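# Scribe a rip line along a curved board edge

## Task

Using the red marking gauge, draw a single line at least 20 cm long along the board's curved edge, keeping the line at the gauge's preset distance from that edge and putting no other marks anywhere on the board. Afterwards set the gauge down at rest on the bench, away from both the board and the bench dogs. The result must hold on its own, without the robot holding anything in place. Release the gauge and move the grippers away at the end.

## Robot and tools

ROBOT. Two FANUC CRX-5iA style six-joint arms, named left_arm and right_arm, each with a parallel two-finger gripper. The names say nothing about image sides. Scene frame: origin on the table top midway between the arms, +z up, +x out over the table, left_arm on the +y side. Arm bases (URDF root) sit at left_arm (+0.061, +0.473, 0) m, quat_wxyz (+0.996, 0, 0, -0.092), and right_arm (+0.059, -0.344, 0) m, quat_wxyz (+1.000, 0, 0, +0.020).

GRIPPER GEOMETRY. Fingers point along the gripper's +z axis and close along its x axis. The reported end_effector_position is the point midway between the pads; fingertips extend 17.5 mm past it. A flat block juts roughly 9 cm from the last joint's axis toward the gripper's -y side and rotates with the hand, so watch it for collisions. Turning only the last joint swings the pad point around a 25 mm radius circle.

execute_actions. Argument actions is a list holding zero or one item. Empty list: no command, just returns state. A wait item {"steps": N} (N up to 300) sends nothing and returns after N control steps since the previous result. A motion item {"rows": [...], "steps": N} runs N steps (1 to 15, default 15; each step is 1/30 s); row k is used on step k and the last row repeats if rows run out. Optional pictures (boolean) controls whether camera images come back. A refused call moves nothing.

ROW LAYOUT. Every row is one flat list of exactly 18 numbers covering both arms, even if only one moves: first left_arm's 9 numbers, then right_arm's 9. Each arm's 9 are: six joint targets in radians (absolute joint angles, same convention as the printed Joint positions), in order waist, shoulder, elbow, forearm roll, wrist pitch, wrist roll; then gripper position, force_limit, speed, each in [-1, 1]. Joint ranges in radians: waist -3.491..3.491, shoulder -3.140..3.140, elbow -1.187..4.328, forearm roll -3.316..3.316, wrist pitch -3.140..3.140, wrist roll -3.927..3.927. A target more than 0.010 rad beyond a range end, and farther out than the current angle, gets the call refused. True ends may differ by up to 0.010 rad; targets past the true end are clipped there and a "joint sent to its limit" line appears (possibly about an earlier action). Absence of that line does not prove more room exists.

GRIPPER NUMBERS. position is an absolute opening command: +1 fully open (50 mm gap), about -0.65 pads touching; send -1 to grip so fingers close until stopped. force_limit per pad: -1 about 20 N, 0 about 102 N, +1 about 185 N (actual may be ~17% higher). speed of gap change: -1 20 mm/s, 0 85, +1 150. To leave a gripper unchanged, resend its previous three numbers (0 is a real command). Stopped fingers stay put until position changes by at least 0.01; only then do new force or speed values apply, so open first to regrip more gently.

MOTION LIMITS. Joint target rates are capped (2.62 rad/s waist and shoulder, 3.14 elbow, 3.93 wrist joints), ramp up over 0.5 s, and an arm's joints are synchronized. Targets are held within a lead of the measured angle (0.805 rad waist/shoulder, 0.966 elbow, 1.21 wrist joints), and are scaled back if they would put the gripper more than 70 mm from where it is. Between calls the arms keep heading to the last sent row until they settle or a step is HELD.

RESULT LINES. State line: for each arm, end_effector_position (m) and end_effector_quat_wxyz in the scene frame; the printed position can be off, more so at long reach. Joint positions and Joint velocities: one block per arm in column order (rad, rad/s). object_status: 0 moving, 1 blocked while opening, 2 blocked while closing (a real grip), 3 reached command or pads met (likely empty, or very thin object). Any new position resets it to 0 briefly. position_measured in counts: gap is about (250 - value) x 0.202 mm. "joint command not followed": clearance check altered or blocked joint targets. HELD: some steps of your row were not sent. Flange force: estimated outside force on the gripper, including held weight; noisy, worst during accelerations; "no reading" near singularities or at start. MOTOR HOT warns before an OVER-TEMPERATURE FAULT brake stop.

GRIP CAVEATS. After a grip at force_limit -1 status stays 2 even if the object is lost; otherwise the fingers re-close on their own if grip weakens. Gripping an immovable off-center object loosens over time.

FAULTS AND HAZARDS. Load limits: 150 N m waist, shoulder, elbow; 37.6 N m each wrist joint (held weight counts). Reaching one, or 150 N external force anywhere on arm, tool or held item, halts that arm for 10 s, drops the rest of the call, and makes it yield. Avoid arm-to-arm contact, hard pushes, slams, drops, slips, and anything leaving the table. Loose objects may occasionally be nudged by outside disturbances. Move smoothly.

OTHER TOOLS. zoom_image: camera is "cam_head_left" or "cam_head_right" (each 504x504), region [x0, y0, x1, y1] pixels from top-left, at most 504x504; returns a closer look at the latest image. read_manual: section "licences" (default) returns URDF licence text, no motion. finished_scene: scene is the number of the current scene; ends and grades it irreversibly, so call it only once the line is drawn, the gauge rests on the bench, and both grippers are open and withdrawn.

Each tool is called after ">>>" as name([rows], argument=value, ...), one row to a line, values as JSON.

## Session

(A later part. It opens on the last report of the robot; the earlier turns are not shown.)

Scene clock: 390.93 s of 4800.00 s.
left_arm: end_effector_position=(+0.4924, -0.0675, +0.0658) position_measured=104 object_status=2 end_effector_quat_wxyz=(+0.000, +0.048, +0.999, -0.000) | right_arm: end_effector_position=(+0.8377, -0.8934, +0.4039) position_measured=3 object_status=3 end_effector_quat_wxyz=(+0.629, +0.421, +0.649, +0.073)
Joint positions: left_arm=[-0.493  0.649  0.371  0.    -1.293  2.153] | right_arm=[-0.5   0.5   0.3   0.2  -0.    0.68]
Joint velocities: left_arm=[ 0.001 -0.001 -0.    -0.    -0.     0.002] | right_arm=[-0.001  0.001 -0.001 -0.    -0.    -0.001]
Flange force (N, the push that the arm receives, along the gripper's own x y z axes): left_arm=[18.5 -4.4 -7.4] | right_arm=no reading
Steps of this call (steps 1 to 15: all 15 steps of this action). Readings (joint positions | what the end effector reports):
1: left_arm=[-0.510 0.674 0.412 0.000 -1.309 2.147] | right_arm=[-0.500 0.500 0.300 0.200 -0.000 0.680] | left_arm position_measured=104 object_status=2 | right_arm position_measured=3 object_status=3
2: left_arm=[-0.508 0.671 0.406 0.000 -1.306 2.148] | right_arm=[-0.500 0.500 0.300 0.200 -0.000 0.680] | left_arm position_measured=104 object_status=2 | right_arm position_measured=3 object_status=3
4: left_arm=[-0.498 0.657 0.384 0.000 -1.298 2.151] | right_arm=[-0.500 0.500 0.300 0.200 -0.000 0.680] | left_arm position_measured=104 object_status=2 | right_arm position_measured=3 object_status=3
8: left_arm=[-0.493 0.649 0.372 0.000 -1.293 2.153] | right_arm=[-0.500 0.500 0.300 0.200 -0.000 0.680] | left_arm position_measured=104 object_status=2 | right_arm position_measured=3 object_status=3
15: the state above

>>> execute_actions([
  {"rows":[[-0.4761,0.6233,0.3299,0,-1.2774,2.1584,-1,0,-0.3,-0.5,0.5,0.3,0.2,0,0.68,1,0,0]]},
], pictures=false)

>>> execute_actions([
  {"rows":[[-0.4588,0.5977,0.2896,0,-1.2627,2.1637,-1,0,-0.3,-0.5,0.5,0.3,0.2,0,0.68,1,0,0]]},
])

>>> zoom_image(camera="cam_head_right", region=[240,165,320,225])

Scene clock: 401.47 s of 4800.00 s.
left_arm: end_effector_position=(+0.4936, -0.0537, +0.0656) position_measured=104 object_status=2 end_effector_quat_wxyz=(+0.000, +0.036, +0.999, -0.000) | right_arm: end_effector_position=(+0.8377, -0.8934, +0.4039) position_measured=3 object_status=3 end_effector_quat_wxyz=(+0.629, +0.421, +0.649, +0.073)
Joint positions: left_arm=[-0.476  0.623  0.33   0.    -1.277  2.158] | right_arm=[-0.5   0.5   0.3   0.2  -0.    0.68]
Joint velocities: left_arm=[ 0.     0.001 -0.002 -0.001 -0.     0.001] | right_arm=[-0.    -0.     0.     0.     0.001 -0.001]
Flange force (N, the push that the arm receives, along the gripper's own x y z axes): left_arm=[20.5 -4.3 -11.4] | right_arm=no reading
Steps of this call (steps 1 to 15: the robot went on to your last target; steps 16 to 90: nothing new was sent; then 7.03 s passed at rest; steps 91 to 105: all 15 steps of this action). Readings (joint positions | what the end effector reports):
91: left_arm=[-0.493 0.648 0.370 0.000 -1.293 2.153] | right_arm=[-0.500 0.500 0.300 0.200 -0.000 0.680] | left_arm position_measured=104 object_status=2 | right_arm position_measured=3 object_status=3
92: left_arm=[-0.491 0.645 0.365 0.000 -1.291 2.154] | right_arm=[-0.500 0.500 0.300 0.200 -0.000 0.680] | left_arm position_measured=104 object_status=2 | right_arm position_measured=3 object_status=3
94: left_arm=[-0.481 0.631 0.342 0.000 -1.282 2.157] | right_arm=[-0.500 0.500 0.300 0.200 -0.000 0.680] | left_arm position_measured=104 object_status=2 | right_arm position_measured=3 object_status=3
98: left_arm=[-0.476 0.624 0.331 0.000 -1.278 2.158] | right_arm=[-0.500 0.500 0.300 0.200 -0.000 0.680] | left_arm position_measured=104 object_status=2 | right_arm position_measured=3 object_status=3
105: the state above

Scene clock: 401.97 s of 4800.00 s.
left_arm: end_effector_position=(+0.4944, -0.0398, +0.0655) position_measured=104 object_status=2 end_effector_quat_wxyz=(-0.000, +0.025, +1.000, -0.000) | right_arm: end_effector_position=(+0.8377, -0.8934, +0.4039) position_measured=3 object_status=3 end_effector_quat_wxyz=(+0.629, +0.421, +0.649, +0.073)
Joint positions: left_arm=[-0.459  0.598  0.29   0.    -1.263  2.164] | right_arm=[-0.5   0.5   0.3   0.2  -0.    0.68]
Joint velocities: left_arm=[ 0.    -0.001 -0.001 -0.001  0.     0.   ] | right_arm=[-0.     0.    -0.    -0.001 -0.002  0.   ]
Flange force (N, the push that the arm receives, along the gripper's own x y z axes): left_arm=[16.6 -5.1 -10.8] | right_arm=no reading
Steps of this call (steps 1 to 15: all 15 steps of this action). Readings (joint positions | what the end effector reports):
1: left_arm=[-0.476 0.623 0.329 0.000 -1.277 2.158] | right_arm=[-0.500 0.500 0.300 0.200 -0.000 0.680] | left_arm position_measured=104 object_status=2 | right_arm position_measured=3 object_status=3
2: left_arm=[-0.473 0.619 0.324 0.000 -1.275 2.159] | right_arm=[-0.500 0.500 0.300 0.200 -0.000 0.680] | left_arm position_measured=104 object_status=2 | right_arm position_measured=3 object_status=3
4: left_arm=[-0.464 0.605 0.302 0.000 -1.267 2.162] | right_arm=[-0.500 0.500 0.300 0.200 -0.000 0.680] | left_arm position_measured=104 object_status=2 | right_arm position_measured=3 object_status=3
8: left_arm=[-0.459 0.598 0.290 0.000 -1.263 2.164] | right_arm=[-0.500 0.500 0.300 0.200 -0.000 0.680] | left_arm position_measured=104 object_status=2 | right_arm position_measured=3 object_status=3
15: the state above

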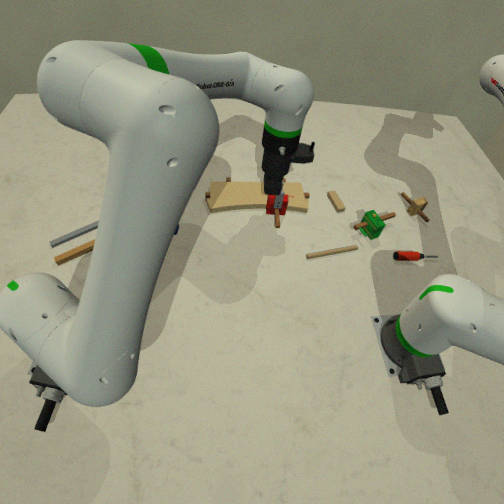

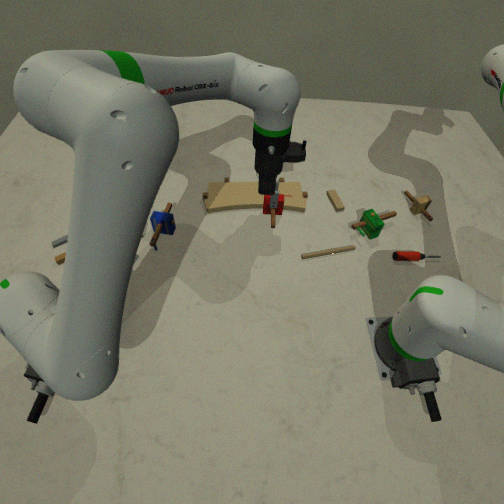

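Region (240, 165, 320, 225) of cam_head_right's 504x504 image, scaled by 6.300, with more detail than that image has; it fills the top 378 rows of this view, and the rest is white.

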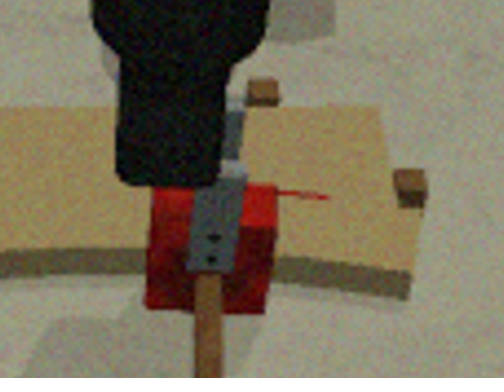

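>>> execute_actions([
  {"rows":[[-0.4413,0.5724,0.25,0,-1.2484,2.169,-1,0,-0.3,-0.5,0.5,0.3,0.2,0,0.68,1,0,0]]},
], pictures=false)

>>> execute_actions([
  {"rows":[[-0.4235,0.5472,0.211,0,-1.2346,2.1741,-1,0,-0.3,-0.5,0.5,0.3,0.2,0,0.68,1,0,0]]},
], pictures=false)

>>> execute_actions([
  {"rows":[[-0.4054,0.5221,0.1726,0,-1.2213,2.1791,-1,0,-0.3,-0.5,0.5,0.3,0.2,0,0.68,1,0,0]]},
], pictures=false)

>>> execute_actions([
  {"rows":[[-0.3871,0.4971,0.1348,0,-1.2085,2.1839,-1,0,-0.3,-0.5,0.5,0.3,0.2,0,0.68,1,0,0]]},
], pictures=false)

Scene clock: 413.70 s of 4800.00 s.
left_arm: end_effector_position=(+0.4949, -0.0260, +0.0654) position_measured=104 object_status=2 end_effector_quat_wxyz=(+0.000, +0.014, +1.000, +0.000) | right_arm: end_effector_position=(+0.8377, -0.8934, +0.4039) position_measured=3 object_status=3 end_effector_quat_wxyz=(+0.629, +0.421, +0.649, +0.073)
Joint positions: left_arm=[-0.441  0.572  0.25  -0.    -1.248  2.169] | right_arm=[-0.5   0.5   0.3   0.2  -0.    0.68]
Joint velocities: left_arm=[-0.002 -0.001 -0.    -0.    -0.    -0.001] | right_arm=[-0.     0.001 -0.     0.001 -0.001  0.001]
Flange force (N, the push that the arm receives, along the gripper's own x y z axes): left_arm=[15.7 -6.0 -11.8] | right_arm=no reading
Steps of this call (steps 1 to 15: the robot went on to your last target; steps 16 to 90: nothing new was sent; then 8.23 s passed at rest; steps 91 to 105: all 15 steps of this action). Readings (joint positions | what the end effector reports):
91: left_arm=[-0.458 0.597 0.289 -0.000 -1.262 2.164] | right_arm=[-0.500 0.500 0.300 0.200 -0.000 0.680] | left_arm position_measured=104 object_status=2 | right_arm position_measured=3 object_status=3
92: left_arm=[-0.456 0.594 0.283 -0.000 -1.260 2.165] | right_arm=[-0.500 0.500 0.300 0.200 -0.000 0.680] | left_arm position_measured=104 object_status=2 | right_arm position_measured=3 object_status=3
94: left_arm=[-0.446 0.580 0.262 -0.000 -1.253 2.167] | right_arm=[-0.500 0.500 0.300 0.200 0.000 0.680] | left_arm position_measured=104 object_status=2 | right_arm position_measured=3 object_status=3
98: left_arm=[-0.442 0.573 0.251 -0.000 -1.249 2.169] | right_arm=[-0.500 0.500 0.300 0.200 -0.000 0.680] | left_arm position_measured=104 object_status=2 | right_arm position_measured=3 object_status=3
105: the state above

Scene clock: 414.20 s of 4800.00 s.
left_arm: end_effector_position=(+0.4951, -0.0121, +0.0653) position_measured=104 object_status=2 end_effector_quat_wxyz=(+0.000, +0.002, +1.000, +0.000) | right_arm: end_effector_position=(+0.8377, -0.8934, +0.4039) position_measured=3 object_status=3 end_effector_quat_wxyz=(+0.629, +0.421, +0.649, +0.073)
Joint positions: left_arm=[-0.424  0.547  0.211 -0.    -1.235  2.174] | right_arm=[-0.5   0.5   0.3   0.2  -0.    0.68]
Joint velocities: left_arm=[ 0.    -0.001  0.    -0.     0.    -0.002] | right_arm=[ 0.     0.001 -0.    -0.     0.001  0.001]
Flange force (N, the push that the arm receives, along the gripper's own x y z axes): left_arm=[15.4 -6.0 -14.0] | right_arm=no reading
Steps of this call (steps 1 to 15: all 15 steps of this action). Readings (joint positions | what the end effector reports):
1: left_arm=[-0.441 0.572 0.249 -0.000 -1.248 2.169] | right_arm=[-0.500 0.500 0.300 0.200 -0.000 0.680] | left_arm position_measured=104 object_status=2 | right_arm position_measured=3 object_status=3
2: left_arm=[-0.438 0.568 0.244 -0.000 -1.246 2.170] | right_arm=[-0.500 0.500 0.300 0.200 -0.000 0.680] | left_arm position_measured=104 object_status=2 | right_arm position_measured=3 object_status=3
4: left_arm=[-0.429 0.555 0.222 -0.000 -1.239 2.173] | right_arm=[-0.500 0.500 0.300 0.200 -0.000 0.680] | left_arm position_measured=104 object_status=2 | right_arm position_measured=3 object_status=3
8: left_arm=[-0.424 0.548 0.212 -0.000 -1.235 2.174] | right_arm=[-0.500 0.500 0.300 0.200 -0.000 0.680] | left_arm position_measured=104 object_status=2 | right_arm position_measured=3 object_status=3
15: the state above

Scene clock: 414.70 s of 4800.00 s.
left_arm: end_effector_position=(+0.4949, +0.0018, +0.0651) position_measured=104 object_status=2 end_effector_quat_wxyz=(+0.000, -0.009, +1.000, +0.000) | right_arm: end_effector_position=(+0.8377, -0.8934, +0.4039) position_measured=3 object_status=3 end_effector_quat_wxyz=(+0.629, +0.421, +0.649, +0.073)
Joint positions: left_arm=[-0.405  0.522  0.173 -0.    -1.221  2.179] | right_arm=[-0.5   0.5   0.3   0.2  -0.    0.68]
Joint velocities: left_arm=[ 0.     0.001 -0.001 -0.001  0.    -0.001] | right_arm=[ 0.001 -0.    -0.     0.     0.001 -0.001]
Flange force (N, the push that the arm receives, along the gripper's own x y z axes): left_arm=[18.6 -6.0 -16.7] | right_arm=no reading
Steps of this call (steps 1 to 15: all 15 steps of this action). Readings (joint positions | what the end effector reports):
1: left_arm=[-0.423 0.547 0.210 -0.000 -1.234 2.174] | right_arm=[-0.500 0.500 0.300 0.200 -0.000 0.680] | left_arm position_measured=104 object_status=2 | right_arm position_measured=3 object_status=3
2: left_arm=[-0.421 0.543 0.205 -0.000 -1.232 2.175] | right_arm=[-0.500 0.500 0.300 0.200 -0.000 0.680] | left_arm position_measured=104 object_status=2 | right_arm position_measured=3 object_status=3
4: left_arm=[-0.411 0.529 0.184 -0.000 -1.225 2.178] | right_arm=[-0.500 0.500 0.300 0.200 -0.000 0.680] | left_arm position_measured=104 object_status=2 | right_arm position_measured=3 object_status=3
8: left_arm=[-0.406 0.522 0.173 -0.000 -1.221 2.179] | right_arm=[-0.500 0.500 0.300 0.200 -0.000 0.680] | left_arm position_measured=104 object_status=2 | right_arm position_measured=3 object_status=3
15: the state above

Scene clock: 415.20 s of 4800.00 s.
left_arm: end_effector_position=(+0.4945, +0.0157, +0.0650) position_measured=104 object_status=2 end_effector_quat_wxyz=(+0.000, -0.021, +1.000, +0.000) | right_arm: end_effector_position=(+0.8377, -0.8934, +0.4039) position_measured=3 object_status=3 end_effector_quat_wxyz=(+0.629, +0.421, +0.649, +0.073)
Joint positions: left_arm=[-0.387  0.497  0.135 -0.    -1.209  2.184] | right_arm=[-0.5   0.5   0.3   0.2  -0.    0.68]
Joint velocities: left_arm=[ 0.     0.002 -0.    -0.001  0.    -0.001] | right_arm=[-0.    -0.    -0.     0.001 -0.    -0.002]
Flange force (N, the push that the arm receives, along the gripper's own x y z axes): left_arm=[19.0 -9.3 -18.0] | right_arm=no reading
Steps of this call (steps 1 to 15: all 15 steps of this action). Readings (joint positions | what the end effector reports):
1: left_arm=[-0.405 0.522 0.172 -0.000 -1.221 2.179] | right_arm=[-0.500 0.500 0.300 0.200 -0.000 0.680] | left_arm position_measured=104 object_status=2 | right_arm position_measured=3 object_status=3
2: left_arm=[-0.402 0.518 0.166 -0.000 -1.219 2.180] | right_arm=[-0.500 0.500 0.300 0.200 -0.000 0.680] | left_arm position_measured=104 object_status=2 | right_arm position_measured=3 object_status=3
4: left_arm=[-0.392 0.504 0.145 -0.000 -1.212 2.183] | right_arm=[-0.500 0.500 0.300 0.200 -0.000 0.680] | left_arm position_measured=104 object_status=2 | right_arm position_measured=3 object_status=3
8: left_arm=[-0.387 0.497 0.135 -0.000 -1.209 2.184] | right_arm=[-0.500 0.500 0.300 0.200 -0.000 0.680] | left_arm position_measured=104 object_status=2 | right_arm position_measured=3 object_status=3
15: the state above

>>> execute_actions([
  {"rows":[[-0.3673,0.4703,0.0951,0,-1.1956,2.1885,-1,0,-0.3,-0.5,0.5,0.3,0.2,0,0.68,1,0,0]]},
], pictures=false)

>>> execute_actions([
  {"rows":[[-0.3469,0.4433,0.056,0,-1.1835,2.1929,-1,0,-0.3,-0.5,0.5,0.3,0.2,0,0.68,1,0,0]]},
], pictures=false)

>>> execute_actions([
  {"rows":[[-0.3262,0.4162,0.0172,0,-1.1718,2.197,-1,0,-0.3,-0.5,0.5,0.3,0.2,0,0.68,1,0,0]]},
], pictures=false)

>>> execute_actions([
  {"rows":[[-0.3049,0.389,-0.021,0,-1.1608,2.2007,-1,0,-0.3,-0.5,0.5,0.3,0.2,0,0.68,1,0,0]]},
], pictures=false)

Scene clock: 429.03 s of 4800.00 s.
left_arm: end_effector_position=(+0.4935, +0.0305, +0.0649) position_measured=104 object_status=2 end_effector_quat_wxyz=(-0.000, -0.033, +0.999, -0.000) | right_arm: end_effector_position=(+0.8377, -0.8934, +0.4039) position_measured=3 object_status=3 end_effector_quat_wxyz=(+0.629, +0.421, +0.649, +0.073)
Joint positions: left_arm=[-0.367  0.47   0.095  0.    -1.196  2.188] | right_arm=[-0.5   0.5   0.3   0.2  -0.    0.68]
Joint velocities: left_arm=[ 0.001 -0.001 -0.001  0.     0.    -0.   ] | right_arm=[ 0.     0.     0.001  0.     0.    -0.001]
Flange force (N, the push that the arm receives, along the gripper's own x y z axes): left_arm=[17.1 -11.0 -18.7] | right_arm=no reading
Steps of this call (steps 1 to 15: the robot went on to your last target; steps 16 to 90: nothing new was sent; then 10.33 s passed at rest; steps 91 to 105: all 15 steps of this action). Readings (joint positions | what the end effector reports):
91: left_arm=[-0.387 0.497 0.134 0.000 -1.208 2.184] | right_arm=[-0.500 0.500 0.300 0.200 -0.000 0.680] | left_arm position_measured=104 object_status=2 | right_arm position_measured=3 object_status=3
92: left_arm=[-0.384 0.493 0.128 0.000 -1.206 2.185] | right_arm=[-0.500 0.500 0.300 0.200 -0.000 0.680] | left_arm position_measured=104 object_status=2 | right_arm position_measured=3 object_status=3
94: left_arm=[-0.373 0.478 0.107 0.000 -1.200 2.187] | right_arm=[-0.500 0.500 0.300 0.200 -0.000 0.680] | left_arm position_measured=104 object_status=2 | right_arm position_measured=3 object_status=3
98: left_arm=[-0.368 0.471 0.096 0.000 -1.196 2.188] | right_arm=[-0.500 0.500 0.300 0.200 -0.000 0.680] | left_arm position_measured=104 object_status=2 | right_arm position_measured=3 object_status=3
105: the state above

Scene clock: 429.53 s of 4800.00 s.
left_arm: end_effector_position=(+0.4924, +0.0455, +0.0650) position_measured=104 object_status=2 end_effector_quat_wxyz=(-0.000, -0.045, +0.999, -0.000) | right_arm: end_effector_position=(+0.8377, -0.8934, +0.4039) position_measured=3 object_status=3 end_effector_quat_wxyz=(+0.629, +0.421, +0.649, +0.073)
Joint positions: left_arm=[-0.347  0.443  0.056  0.    -1.184  2.193] | right_arm=[-0.5   0.5   0.3   0.2  -0.    0.68]
Joint velocities: left_arm=[-0.    -0.    -0.002  0.     0.    -0.   ] | right_arm=[-0.     0.    -0.     0.     0.     0.001]
Flange force (N, the push that the arm receives, along the gripper's own x y z axes): left_arm=[20.5 -8.2 -15.8] | right_arm=no reading
Steps of this call (steps 1 to 15: all 15 steps of this action). Readings (joint positions | what the end effector reports):
1: left_arm=[-0.367 0.470 0.094 0.000 -1.195 2.189] | right_arm=[-0.500 0.500 0.300 0.200 -0.000 0.680] | left_arm position_measured=104 object_status=2 | right_arm position_measured=3 object_status=3
2: left_arm=[-0.364 0.466 0.089 0.000 -1.193 2.189] | right_arm=[-0.500 0.500 0.300 0.200 -0.000 0.680] | left_arm position_measured=104 object_status=2 | right_arm position_measured=3 object_status=3
4: left_arm=[-0.353 0.451 0.067 0.000 -1.187 2.192] | right_arm=[-0.500 0.500 0.300 0.200 -0.000 0.680] | left_arm position_measured=104 object_status=2 | right_arm position_measured=3 object_status=3
8: left_arm=[-0.347 0.444 0.057 0.000 -1.184 2.193] | right_arm=[-0.500 0.500 0.300 0.200 -0.000 0.680] | left_arm position_measured=104 object_status=2 | right_arm position_measured=3 object_status=3
15: the state above

Scene clock: 430.03 s of 4800.00 s.
left_arm: end_effector_position=(+0.4907, +0.0604, +0.0649) position_measured=104 object_status=2 end_effector_quat_wxyz=(+0.000, -0.058, +0.998, -0.000) | right_arm: end_effector_position=(+0.8377, -0.8934, +0.4039) position_measured=3 object_status=3 end_effector_quat_wxyz=(+0.629, +0.421, +0.649, +0.073)
Joint positions: left_arm=[-0.326  0.416  0.017  0.    -1.172  2.197] | right_arm=[-0.5   0.5   0.3   0.2  -0.    0.68]
Joint velocities: left_arm=[-0.002 -0.001  0.     0.     0.     0.   ] | right_arm=[-0.     0.     0.    -0.001 -0.001  0.001]
Flange force (N, the push that the arm receives, along the gripper's own x y z axes): left_arm=[21.0 -7.7 -16.4] | right_arm=no reading
Steps of this call (steps 1 to 15: all 15 steps of this action). Readings (joint positions | what the end effector reports):
1: left_arm=[-0.347 0.443 0.055 0.000 -1.183 2.193] | right_arm=[-0.500 0.500 0.300 0.200 -0.000 0.680] | left_arm position_measured=104 object_status=2 | right_arm position_measured=3 object_status=3
2: left_arm=[-0.344 0.439 0.050 0.000 -1.181 2.194] | right_arm=[-0.500 0.500 0.300 0.200 -0.000 0.680] | left_arm position_measured=104 object_status=2 | right_arm position_measured=3 object_status=3
4: left_arm=[-0.332 0.424 0.028 0.000 -1.175 2.196] | right_arm=[-0.500 0.500 0.300 0.200 -0.000 0.680] | left_arm position_measured=104 object_status=2 | right_arm position_measured=3 object_status=3
8: left_arm=[-0.326 0.417 0.018 0.000 -1.172 2.197] | right_arm=[-0.500 0.500 0.300 0.200 -0.000 0.680] | left_arm position_measured=104 object_status=2 | right_arm position_measured=3 object_status=3
15: the state above

Scene clock: 430.53 s of 4800.00 s.
left_arm: end_effector_position=(+0.4888, +0.0753, +0.0650) position_measured=104 object_status=2 end_effector_quat_wxyz=(+0.000, -0.070, +0.998, +0.000) | right_arm: end_effector_position=(+0.8377, -0.8934, +0.4039) position_measured=3 object_status=3 end_effector_quat_wxyz=(+0.629, +0.421, +0.649, +0.073)
Joint positions: left_arm=[-0.305  0.389 -0.021 -0.    -1.161  2.201] | right_arm=[-0.5   0.5   0.3   0.2  -0.    0.68]
Joint velocities: left_arm=[ 0.001  0.001 -0.    -0.    -0.    -0.002] | right_arm=[ 0.    -0.     0.001  0.001  0.    -0.   ]
Flange force (N, the push that the arm receives, along the gripper's own x y z axes): left_arm=[21.6 -10.7 -15.0] | right_arm=no reading
Steps of this call (steps 1 to 15: all 15 steps of this action). Readings (joint positions | what the end effector reports):
1: left_arm=[-0.326 0.416 0.016 -0.000 -1.172 2.197] | right_arm=[-0.500 0.500 0.300 0.200 -0.000 0.680] | left_arm position_measured=104 object_status=2 | right_arm position_measured=3 object_status=3
2: left_arm=[-0.323 0.412 0.011 0.000 -1.170 2.198] | right_arm=[-0.500 0.500 0.300 0.200 -0.000 0.680] | left_arm position_measured=104 object_status=2 | right_arm position_measured=3 object_status=3
4: left_arm=[-0.311 0.397 -0.010 -0.000 -1.164 2.200] | right_arm=[-0.500 0.500 0.300 0.200 -0.000 0.680] | left_arm position_measured=104 object_status=2 | right_arm position_measured=3 object_status=3
8: left_arm=[-0.305 0.389 -0.020 -0.000 -1.161 2.201] | right_arm=[-0.500 0.500 0.300 0.200 0.000 0.680] | left_arm position_measured=104 object_status=2 | right_arm position_measured=3 object_status=3
15: the state above

>>> execute_actions([
  {"rows":[[-0.2831,0.3615,-0.0589,0,-1.1504,2.2041,-1,0,-0.3,-0.5,0.5,0.3,0.2,0,0.68,1,0,0]]},
], pictures=false)

>>> execute_actions([
  {"rows":[[-0.2607,0.3337,-0.0966,0,-1.1405,2.2071,-1,0,-0.3,-0.5,0.5,0.3,0.2,0,0.68,1,0,0]]},
], pictures=false)

>>> execute_actions([
  {"rows":[[-0.2377,0.3057,-0.1341,0,-1.131,2.2096,-1,0,-0.3,-0.5,0.5,0.3,0.2,0,0.68,1,0,0]]},
], pictures=false)

>>> execute_actions([
  {"rows":[[-0.2377,0.3007,-0.1279,0,-1.1422,2.2096,-1,0,-0.3,-0.5,0.5,0.3,0.2,0,0.68,1,0,0]],"steps":8},
], pictures=false)

>>> execute_actions([
  {"rows":[[-0.2377,0.24,-0.09,0,-1.2408,2.2096,-1,0,-0.3,-0.5,0.5,0.3,0.2,0,0.68,1,0,0]]},
], pictures=false)

>>> execute_actions([
  {"rows":[[-0.55,0.1501,-0.2752,0,-1.1455,2.2096,-1,0,-0.3,-0.5,0.5,0.3,0.2,0,0.68,1,0,0]]},
], pictures=false)

>>> execute_actions([
  {"steps":15},
])

>>> zoom_image(camera="cam_head_right", region=[195,165,315,225])

Scene clock: 451.87 s of 4800.00 s.
left_arm: end_effector_position=(+0.4865, +0.0903, +0.0650) position_measured=104 object_status=2 end_effector_quat_wxyz=(+0.000, -0.083, +0.997, +0.000) | right_arm: end_effector_position=(+0.8377, -0.8934, +0.4039) position_measured=3 object_status=3 end_effector_quat_wxyz=(+0.629, +0.421, +0.649, +0.073)
Joint positions: left_arm=[-0.283  0.362 -0.059 -0.    -1.15   2.204] | right_arm=[-0.5   0.5   0.3   0.2  -0.    0.68]
Joint velocities: left_arm=[ 0.002 -0.002 -0.001 -0.     0.     0.001] | right_arm=[ 0.     0.     0.    -0.001  0.     0.001]
Flange force (N, the push that the arm receives, along the gripper's own x y z axes): left_arm=[25.5 -8.8 -13.2] | right_arm=no reading
Steps of this call (steps 1 to 15: the robot went on to your last target; steps 16 to 90: nothing new was sent; then 17.83 s passed at rest; steps 91 to 105: all 15 steps of this action). Readings (joint positions | what the end effector reports):
91: left_arm=[-0.304 0.388 -0.022 -0.000 -1.161 2.201] | right_arm=[-0.500 0.500 0.300 0.200 -0.000 0.680] | left_arm position_measured=104 object_status=2 | right_arm position_measured=3 object_status=3
92: left_arm=[-0.301 0.384 -0.027 -0.000 -1.159 2.201] | right_arm=[-0.500 0.500 0.300 0.200 -0.000 0.680] | left_arm position_measured=104 object_status=2 | right_arm position_measured=3 object_status=3
94: left_arm=[-0.289 0.369 -0.048 -0.000 -1.153 2.203] | right_arm=[-0.500 0.500 0.300 0.200 -0.000 0.680] | left_arm position_measured=104 object_status=2 | right_arm position_measured=3 object_status=3
98: left_arm=[-0.283 0.362 -0.058 -0.000 -1.151 2.204] | right_arm=[-0.500 0.500 0.300 0.200 -0.000 0.680] | left_arm position_measured=104 object_status=2 | right_arm position_measured=3 object_status=3
105: the state above

Scene clock: 452.37 s of 4800.00 s.
left_arm: end_effector_position=(+0.4838, +0.1053, +0.0650) position_measured=104 object_status=2 end_effector_quat_wxyz=(+0.000, -0.096, +0.995, +0.000) | right_arm: end_effector_position=(+0.8377, -0.8934, +0.4039) position_measured=3 object_status=3 end_effector_quat_wxyz=(+0.629, +0.421, +0.649, +0.073)
Joint positions: left_arm=[-0.261  0.334 -0.097 -0.    -1.141  2.207] | right_arm=[-0.5   0.5   0.3   0.2  -0.    0.68]
Joint velocities: left_arm=[ 0.001  0.    -0.    -0.     0.     0.001] | right_arm=[-0.    -0.     0.001  0.    -0.002  0.002]
Flange force (N, the push that the arm receives, along the gripper's own x y z axes): left_arm=[25.6 -11.0 -12.6] | right_arm=no reading
Steps of this call (steps 1 to 15: all 15 steps of this action). Readings (joint positions | what the end effector reports):
1: left_arm=[-0.283 0.361 -0.060 -0.000 -1.150 2.204] | right_arm=[-0.500 0.500 0.300 0.200 -0.000 0.680] | left_arm position_measured=104 object_status=2 | right_arm position_measured=3 object_status=3
2: left_arm=[-0.279 0.357 -0.065 -0.000 -1.149 2.205] | right_arm=[-0.500 0.500 0.300 0.200 -0.000 0.680] | left_arm position_measured=104 object_status=2 | right_arm position_measured=3 object_status=3
4: left_arm=[-0.267 0.342 -0.086 -0.000 -1.143 2.206] | right_arm=[-0.500 0.500 0.300 0.200 -0.000 0.680] | left_arm position_measured=104 object_status=2 | right_arm position_measured=3 object_status=3
8: left_arm=[-0.261 0.334 -0.096 -0.000 -1.141 2.207] | right_arm=[-0.500 0.500 0.300 0.200 -0.000 0.680] | left_arm position_measured=104 object_status=2 | right_arm position_measured=3 object_status=3
15: the state above

Scene clock: 452.87 s of 4800.00 s.
left_arm: end_effector_position=(+0.4807, +0.1203, +0.0649) position_measured=104 object_status=2 end_effector_quat_wxyz=(+0.000, -0.108, +0.994, +0.000) | right_arm: end_effector_position=(+0.8377, -0.8934, +0.4039) position_measured=3 object_status=3 end_effector_quat_wxyz=(+0.629, +0.421, +0.649, +0.073)
Joint positions: left_arm=[-0.238  0.306 -0.134 -0.    -1.131  2.21 ] | right_arm=[-0.5   0.5   0.3   0.2  -0.    0.68]
Joint velocities: left_arm=[-0.    -0.001 -0.    -0.001  0.    -0.001] | right_arm=[ 0.001 -0.    -0.    -0.    -0.    -0.001]
Flange force (N, the push that the arm receives, along the gripper's own x y z axes): left_arm=[28.0 -14.2 -14.4] | right_arm=no reading
Steps of this call (steps 1 to 15: all 15 steps of this action). Readings (joint positions | what the end effector reports):
1: left_arm=[-0.260 0.333 -0.097 -0.000 -1.140 2.207] | right_arm=[-0.500 0.500 0.300 0.200 -0.000 0.680] | left_arm position_measured=104 object_status=2 | right_arm position_measured=3 object_status=3
2: left_arm=[-0.257 0.329 -0.103 -0.000 -1.139 2.208] | right_arm=[-0.500 0.500 0.300 0.200 -0.000 0.680] | left_arm position_measured=104 object_status=2 | right_arm position_measured=3 object_status=3
4: left_arm=[-0.244 0.314 -0.124 -0.000 -1.134 2.209] | right_arm=[-0.500 0.500 0.300 0.200 -0.000 0.680] | left_arm position_measured=104 object_status=2 | right_arm position_measured=3 object_status=3
8: left_arm=[-0.238 0.306 -0.134 -0.000 -1.131 2.210] | right_arm=[-0.500 0.500 0.300 0.200 -0.000 0.680] | left_arm position_measured=104 object_status=2 | right_arm position_measured=3 object_status=3
15: the state above

Scene clock: 453.13 s of 4800.00 s.
left_arm: end_effector_position=(+0.4807, +0.1205, +0.0697) position_measured=104 object_status=2 end_effector_quat_wxyz=(-0.000, -0.108, +0.994, +0.000) | right_arm: end_effector_position=(+0.8377, -0.8934, +0.4039) position_measured=3 object_status=3 end_effector_quat_wxyz=(+0.629, +0.421, +0.649, +0.073)
Joint positions: left_arm=[-0.237  0.301 -0.128 -0.    -1.142  2.21 ] | right_arm=[-0.5   0.5   0.3   0.2  -0.    0.68]
Joint velocities: left_arm=[ 0.001  0.     0.004 -0.002 -0.003  0.003] | right_arm=[ 0.     0.     0.    -0.    -0.002 -0.001]
Flange force (N, the push that the arm receives, along the gripper's own x y z axes): left_arm=[20.3 3.0 10.0] | right_arm=no reading
Steps of this call (steps 1 to 8: all 8 steps of this action). Readings (joint positions | what the end effector reports):
1: left_arm=[-0.238 0.305 -0.134 -0.000 -1.131 2.210] | right_arm=[-0.500 0.500 0.300 0.200 -0.000 0.680] | left_arm position_measured=104 object_status=2 | right_arm position_measured=3 object_status=3
2: left_arm=[-0.238 0.304 -0.132 -0.000 -1.135 2.210] | right_arm=[-0.500 0.500 0.300 0.200 -0.000 0.680] | left_arm position_measured=104 object_status=2 | right_arm position_measured=3 object_status=3
4: left_arm=[-0.237 0.302 -0.129 -0.000 -1.140 2.210] | right_arm=[-0.500 0.500 0.300 0.200 -0.000 0.680] | left_arm position_measured=104 object_status=2 | right_arm position_measured=3 object_status=3
8: the state above

Scene clock: 453.63 s of 4800.00 s.
left_arm: end_effector_position=(+0.4732, +0.1238, +0.1158) position_measured=104 object_status=2 end_effector_quat_wxyz=(-0.000, -0.108, +0.994, +0.000) | right_arm: end_effector_position=(+0.8377, -0.8934, +0.4039) position_measured=3 object_status=3 end_effector_quat_wxyz=(+0.629, +0.421, +0.649, +0.073)
Joint positions: left_arm=[-0.238  0.24  -0.09  -0.    -1.241  2.21 ] | right_arm=[-0.5   0.5   0.3   0.2  -0.    0.68]
Joint velocities: left_arm=[ 0.    -0.001  0.001  0.001 -0.    -0.   ] | right_arm=[-0.    -0.    -0.001 -0.     0.     0.001]
Flange force (N, the push that the arm receives, along the gripper's own x y z axes): left_arm=[3.9 1.3 2.0] | right_arm=no reading
Steps of this call (steps 1 to 15: all 15 steps of this action). Readings (joint positions | what the end effector reports):
1: left_arm=[-0.237 0.300 -0.128 -0.000 -1.143 2.210] | right_arm=[-0.500 0.500 0.300 0.200 0.000 0.680] | left_arm position_measured=104 object_status=2 | right_arm position_measured=3 object_status=3
2: left_arm=[-0.237 0.296 -0.125 -0.000 -1.150 2.210] | right_arm=[-0.500 0.500 0.300 0.200 -0.000 0.680] | left_arm position_measured=104 object_status=2 | right_arm position_measured=3 object_status=3
4: left_arm=[-0.237 0.272 -0.110 -0.000 -1.189 2.210] | right_arm=[-0.500 0.500 0.300 0.200 -0.000 0.680] | left_arm position_measured=104 object_status=2 | right_arm position_measured=3 object_status=3
8: left_arm=[-0.237 0.240 -0.090 -0.000 -1.239 2.210] | right_arm=[-0.500 0.500 0.300 0.200 -0.000 0.680] | left_arm position_measured=104 object_status=2 | right_arm position_measured=3 object_status=3
15: the state above

Scene clock: 454.13 s of 4800.00 s.
left_arm: end_effector_position=(+0.3235, +0.0524, +0.0878) position_measured=104 object_status=2 end_effector_quat_wxyz=(+0.000, +0.033, +0.999, +0.000) | right_arm: end_effector_position=(+0.8377, -0.8934, +0.4039) position_measured=3 object_status=3 end_effector_quat_wxyz=(+0.629, +0.421, +0.649, +0.073)
Joint positions: left_arm=[-0.521  0.158 -0.258 -0.    -1.154  2.21 ] | right_arm=[-0.5   0.5   0.3   0.2  -0.    0.68]
Joint velocities: left_arm=[-0.468 -0.136 -0.275 -0.     0.138 -0.   ] | right_arm=[-0.    -0.     0.001  0.001 -0.    -0.   ]
Flange force (N, the push that the arm receives, along the gripper's own x y z axes): left_arm=[14.0 -2.7 1.4] | right_arm=no reading
Steps of this call (steps 1 to 15: all 15 steps of this action). Readings (joint positions | what the end effector reports):
1: left_arm=[-0.238 0.240 -0.090 -0.000 -1.241 2.210] | right_arm=[-0.500 0.500 0.300 0.200 -0.000 0.680] | left_arm position_measured=104 object_status=2 | right_arm position_measured=3 object_status=3
2: left_arm=[-0.243 0.238 -0.093 -0.000 -1.239 2.210] | right_arm=[-0.500 0.500 0.300 0.200 -0.000 0.680] | left_arm position_measured=104 object_status=2 | right_arm position_measured=3 object_status=3
4: left_arm=[-0.269 0.231 -0.110 -0.000 -1.229 2.210] | right_arm=[-0.500 0.500 0.300 0.200 -0.000 0.680] | left_arm position_measured=104 object_status=2 | right_arm position_measured=3 object_status=3
8: left_arm=[-0.365 0.203 -0.166 -0.000 -1.201 2.210] | right_arm=[-0.500 0.500 0.300 0.200 -0.000 0.680] | left_arm position_measured=104 object_status=2 | right_arm position_measured=3 object_status=3
15: the state above

Scene clock: 454.63 s of 4800.00 s.
left_arm: end_effector_position=(+0.3078, +0.0483, +0.0850) position_measured=104 object_status=2 end_effector_quat_wxyz=(+0.000, +0.048, +0.999, +0.000) | right_arm: end_effector_position=(+0.8377, -0.8934, +0.4039) position_measured=3 object_status=3 end_effector_quat_wxyz=(+0.629, +0.421, +0.649, +0.073)
Joint positions: left_arm=[-0.55   0.15  -0.275 -0.    -1.146  2.21 ] | right_arm=[-0.5   0.5   0.3   0.2  -0.    0.68]
Joint velocities: left_arm=[-0.    -0.     0.    -0.     0.    -0.001] | right_arm=[ 0.     0.    -0.     0.     0.001  0.001]
Flange force (N, the push that the arm receives, along the gripper's own x y z axes): left_arm=[2.7 2.6 2.5] | right_arm=no reading
Steps of this call (steps 1 to 15: the robot went on to your last target). Readings (joint positions | what the end effector reports):
1: left_arm=[-0.535 0.154 -0.266 -0.000 -1.150 2.210] | right_arm=[-0.500 0.500 0.300 0.200 -0.000 0.680] | left_arm position_measured=104 object_status=2 | right_arm position_measured=3 object_status=3
2: left_arm=[-0.544 0.152 -0.272 -0.000 -1.147 2.210] | right_arm=[-0.500 0.500 0.300 0.200 -0.000 0.680] | left_arm position_measured=104 object_status=2 | right_arm position_measured=3 object_status=3
4: left_arm=[-0.549 0.150 -0.275 -0.000 -1.146 2.210] | right_arm=[-0.500 0.500 0.300 0.200 -0.000 0.680] | left_arm position_measured=104 object_status=2 | right_arm position_measured=3 object_status=3
8: left_arm=[-0.550 0.150 -0.275 -0.000 -1.146 2.210] | right_arm=[-0.500 0.500 0.300 0.200 -0.000 0.680] | left_arm position_measured=104 object_status=2 | right_arm position_measured=3 object_status=3
15: the state above

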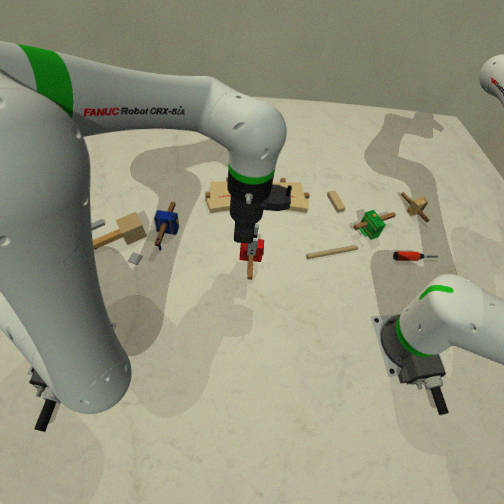

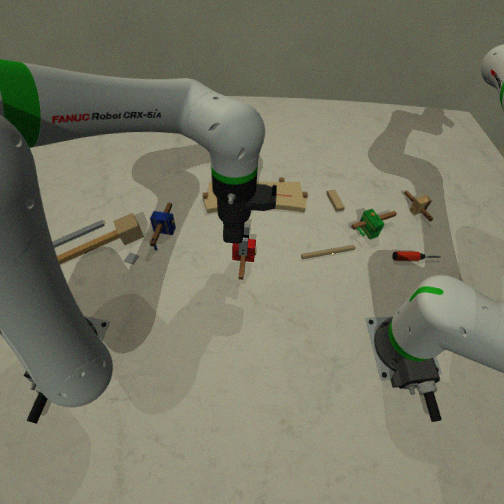

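Region (195, 165, 315, 225) of cam_head_right's 504x504 image, scaled by 4.200, with more detail than that image has.

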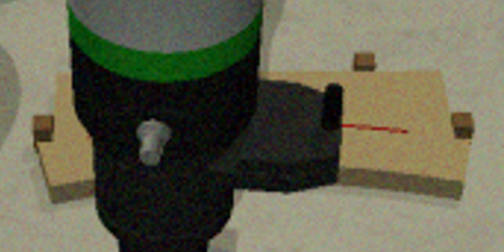

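>>> execute_actions([
  {"rows":[[-0.55,0.1686,-0.3235,0,-1.0787,2.2096,-1,0,-0.3,-0.5,0.5,0.3,0.2,0,0.68,1,0,0]]},
], pictures=false)

>>> execute_actions([
  {"rows":[[-0.55,0.1686,-0.3235,0,-1.0787,2.2096,1,0,-0.3,-0.5,0.5,0.3,0.2,0,0.68,1,0,0]]},
], pictures=false)

>>> execute_actions([
  {"rows":[[-0.55,0.08,-0.15,0,-1.3408,2.2096,1,0,-0.3,-0.5,0.5,0.3,0.2,0,0.68,1,0,0]]},
], pictures=false)

>>> execute_actions([
  {"rows":[[0.3,0,0,0,-1.57,2.2096,1,0,-0.3,-0.5,0.5,0.3,0.2,0,0.68,1,0,0]]},
], pictures=false)

>>> execute_actions([
  {"steps":35},
])

>>> zoom_image(camera="cam_head_right", region=[195,165,315,285])

Scene clock: 466.43 s of 4800.00 s.
left_arm: end_effector_position=(+0.3040, +0.0517, +0.0582) position_measured=104 object_status=2 end_effector_quat_wxyz=(+0.000, +0.048, +0.999, -0.000) | right_arm: end_effector_position=(+0.8377, -0.8934, +0.4039) position_measured=3 object_status=3 end_effector_quat_wxyz=(+0.629, +0.421, +0.649, +0.073)
Joint positions: left_arm=[-0.55   0.168 -0.323  0.    -1.079  2.21 ] | right_arm=[-0.5   0.5   0.3   0.2   0.    0.68]
Joint velocities: left_arm=[-0.    -0.    -0.    -0.002  0.    -0.001] | right_arm=[-0.  0. -0.  0. -0. -0.]
Flange force (N, the push that the arm receives, along the gripper's own x y z axes): left_arm=[4.9 8.8 -18.2] | right_arm=no reading
Steps of this call (steps 1 to 15: the robot went on to your last target; steps 16 to 90: nothing new was sent; then 8.30 s passed at rest; steps 91 to 105: all 15 steps of this action). Readings (joint positions | what the end effector reports):
91: left_arm=[-0.550 0.150 -0.276 0.000 -1.145 2.210] | right_arm=[-0.500 0.500 0.300 0.200 -0.000 0.680] | left_arm position_measured=104 object_status=2 | right_arm position_measured=3 object_status=3
92: left_arm=[-0.550 0.152 -0.281 0.000 -1.137 2.210] | right_arm=[-0.500 0.500 0.300 0.200 -0.000 0.680] | left_arm position_measured=104 object_status=2 | right_arm position_measured=3 object_status=3
94: left_arm=[-0.550 0.161 -0.305 0.000 -1.104 2.210] | right_arm=[-0.500 0.500 0.300 0.200 -0.000 0.680] | left_arm position_measured=104 object_status=2 | right_arm position_measured=3 object_status=3
98: left_arm=[-0.550 0.168 -0.323 0.000 -1.080 2.210] | right_arm=[-0.500 0.500 0.300 0.200 -0.000 0.680] | left_arm position_measured=104 object_status=2 | right_arm position_measured=3 object_status=3
105: the state above

Scene clock: 466.93 s of 4800.00 s.
left_arm: end_effector_position=(+0.3039, +0.0519, +0.0579) position_measured=3 object_status=0 end_effector_quat_wxyz=(-0.000, +0.048, +0.999, +0.000) | right_arm: end_effector_position=(+0.8377, -0.8934, +0.4039) position_measured=3 object_status=3 end_effector_quat_wxyz=(+0.629, +0.421, +0.649, +0.073)
Joint positions: left_arm=[-0.55   0.169 -0.324 -0.    -1.079  2.21 ] | right_arm=[-0.5   0.5   0.3   0.2  -0.    0.68]
Joint velocities: left_arm=[-0.    -0.    -0.     0.    -0.     0.001] | right_arm=[-0.001 -0.     0.     0.    -0.001 -0.002]
Flange force (N, the push that the arm receives, along the gripper's own x y z axes): left_arm=[2.8 0.9 1.0] | right_arm=no reading
Steps of this call (steps 1 to 15: all 15 steps of this action). Readings (joint positions | what the end effector reports):
1: left_arm=[-0.550 0.168 -0.323 -0.000 -1.079 2.210] | right_arm=[-0.500 0.500 0.300 0.200 -0.000 0.680] | left_arm position_measured=96 object_status=0 | right_arm position_measured=3 object_status=3
2: left_arm=[-0.550 0.169 -0.324 -0.000 -1.079 2.210] | right_arm=[-0.500 0.500 0.300 0.200 -0.000 0.680] | left_arm position_measured=85 object_status=0 | right_arm position_measured=3 object_status=3
4: left_arm=[-0.550 0.169 -0.324 -0.000 -1.079 2.210] | right_arm=[-0.500 0.500 0.300 0.200 -0.000 0.680] | left_arm position_measured=64 object_status=0 | right_arm position_measured=3 object_status=3
8: left_arm=[-0.550 0.169 -0.324 -0.000 -1.079 2.210] | right_arm=[-0.500 0.500 0.300 0.200 -0.000 0.680] | left_arm position_measured=21 object_status=0 | right_arm position_measured=3 object_status=3
15: the state above

Scene clock: 467.43 s of 4800.00 s.
left_arm: end_effector_position=(+0.3066, +0.0493, +0.1674) position_measured=3 object_status=3 end_effector_quat_wxyz=(-0.000, +0.048, +0.999, +0.000) | right_arm: end_effector_position=(+0.8377, -0.8934, +0.4039) position_measured=3 object_status=3 end_effector_quat_wxyz=(+0.629, +0.421, +0.649, +0.073)
Joint positions: left_arm=[-0.55  0.08 -0.15  0.   -1.34  2.21] | right_arm=[-0.5   0.5   0.3   0.2  -0.    0.68]
Joint velocities: left_arm=[ 0.002 -0.002  0.006  0.    -0.008 -0.002] | right_arm=[-0.    -0.    -0.     0.001 -0.    -0.001]
Flange force (N, the push that the arm receives, along the gripper's own x y z axes): left_arm=[1.4 0.3 0.9] | right_arm=no reading
Steps of this call (steps 1 to 15: all 15 steps of this action). Readings (joint positions | what the end effector reports):
1: left_arm=[-0.550 0.169 -0.323 -0.000 -1.080 2.210] | right_arm=[-0.500 0.500 0.300 0.200 -0.000 0.680] | left_arm position_measured=3 object_status=0 | right_arm position_measured=3 object_status=3
2: left_arm=[-0.550 0.166 -0.318 -0.000 -1.087 2.210] | right_arm=[-0.500 0.500 0.300 0.200 -0.000 0.680] | left_arm position_measured=3 object_status=3 | right_arm position_measured=3 object_status=3
4: left_arm=[-0.550 0.153 -0.292 -0.000 -1.127 2.210] | right_arm=[-0.500 0.500 0.300 0.200 -0.000 0.680] | left_arm position_measured=3 object_status=3 | right_arm position_measured=3 object_status=3
8: left_arm=[-0.550 0.106 -0.201 0.000 -1.263 2.210] | right_arm=[-0.500 0.500 0.300 0.200 -0.000 0.680] | left_arm position_measured=3 object_status=3 | right_arm position_measured=3 object_status=3
15: the state above

Scene clock: 467.93 s of 4800.00 s.
left_arm: end_effector_position=(+0.4238, +0.1518, +0.2059) position_measured=3 object_status=3 end_effector_quat_wxyz=(+0.000, -0.114, +0.993, -0.000) | right_arm: end_effector_position=(+0.8377, -0.8934, +0.4039) position_measured=3 object_status=3 end_effector_quat_wxyz=(+0.629, +0.421, +0.649, +0.073)
Joint positions: left_arm=[-0.226  0.049 -0.092  0.    -1.429  2.21 ] | right_arm=[-0.5   0.5   0.3   0.2  -0.    0.68]
Joint velocities: left_arm=[ 0.792 -0.074  0.139 -0.    -0.211 -0.002] | right_arm=[ 0.     0.     0.     0.    -0.001 -0.001]
Flange force (N, the push that the arm receives, along the gripper's own x y z axes): left_arm=[-1.2 1.8 -0.7] | right_arm=no reading
Steps of this call (steps 1 to 15: all 15 steps of this action). Readings (joint positions | what the end effector reports):
1: left_arm=[-0.550 0.080 -0.150 0.000 -1.341 2.210] | right_arm=[-0.500 0.500 0.300 0.200 -0.000 0.680] | left_arm position_measured=3 object_status=3 | right_arm position_measured=3 object_status=3
2: left_arm=[-0.545 0.080 -0.149 0.000 -1.342 2.210] | right_arm=[-0.500 0.500 0.300 0.200 -0.000 0.680] | left_arm position_measured=3 object_status=3 | right_arm position_measured=3 object_status=3
4: left_arm=[-0.518 0.077 -0.144 0.000 -1.350 2.210] | right_arm=[-0.500 0.500 0.300 0.200 -0.000 0.680] | left_arm position_measured=3 object_status=3 | right_arm position_measured=3 object_status=3
8: left_arm=[-0.413 0.067 -0.125 0.000 -1.379 2.210] | right_arm=[-0.500 0.500 0.300 0.200 -0.000 0.680] | left_arm position_measured=3 object_status=3 | right_arm position_measured=3 object_status=3
15: the state above

Scene clock: 469.10 s of 4800.00 s.
left_arm: end_effector_position=(+0.5205, +0.3756, +0.2670) position_measured=3 object_status=3 end_effector_quat_wxyz=(+0.000, -0.368, +0.930, -0.000) | right_arm: end_effector_position=(+0.8377, -0.8934, +0.4039) position_measured=3 object_status=3 end_effector_quat_wxyz=(+0.629, +0.421, +0.649, +0.073)
Joint positions: left_arm=[ 0.3   0.   -0.   -0.   -1.57  2.21] | right_arm=[-0.5   0.5   0.3   0.2  -0.    0.68]
Joint velocities: left_arm=[ 0.001  0.001  0.    -0.     0.     0.001] | right_arm=[ 0.001 -0.001 -0.    -0.    -0.     0.   ]
Flange force (N, the push that the arm receives, along the gripper's own x y z axes): left_arm=[2.2 -0.6 1.6] | right_arm=no reading
Steps of this call (steps 1 to 35: the robot went on to your last target). Readings (joint positions | what the end effector reports):
1: left_arm=[-0.199 0.047 -0.087 0.000 -1.436 2.210] | right_arm=[-0.500 0.500 0.300 0.200 -0.000 0.680] | left_arm position_measured=3 object_status=3 | right_arm position_measured=3 object_status=3
2: left_arm=[-0.172 0.044 -0.083 0.000 -1.444 2.210] | right_arm=[-0.500 0.500 0.300 0.200 -0.000 0.680] | left_arm position_measured=3 object_status=3 | right_arm position_measured=3 object_status=3
4: left_arm=[-0.118 0.039 -0.073 0.000 -1.458 2.210] | right_arm=[-0.500 0.500 0.300 0.200 -0.000 0.680] | left_arm position_measured=3 object_status=3 | right_arm position_measured=3 object_status=3
8: left_arm=[-0.011 0.029 -0.054 0.000 -1.487 2.210] | right_arm=[-0.500 0.500 0.300 0.200 0.000 0.680] | left_arm position_measured=3 object_status=3 | right_arm position_measured=3 object_status=3
35: the state above

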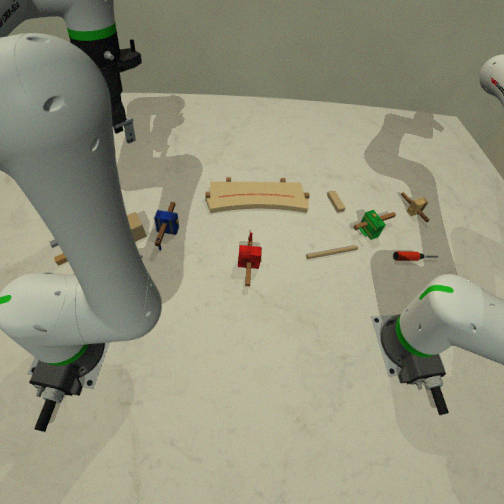

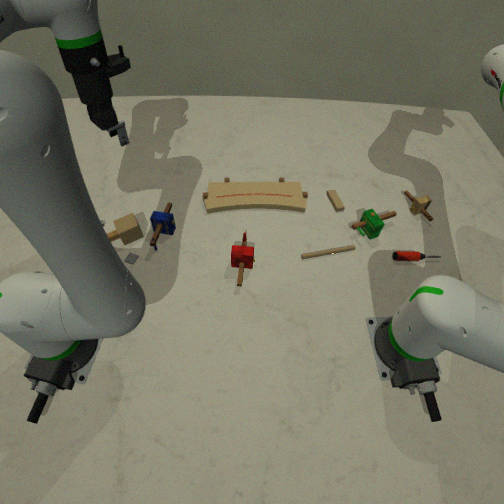

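Region (195, 165, 315, 285) of cam_head_right's 504x504 image, scaled by 4.200, with more detail than that image has.

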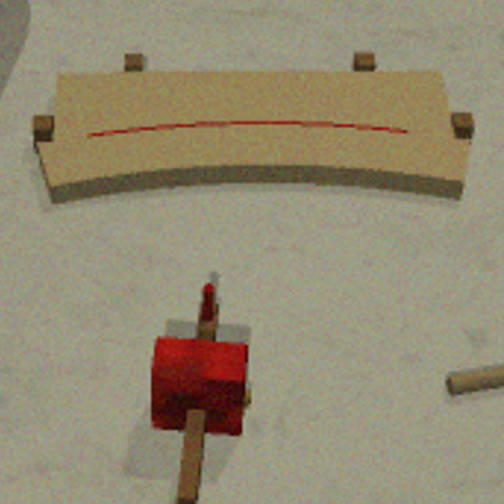

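>>> finished_scene(scene=1)

The scene is finished: the task was done.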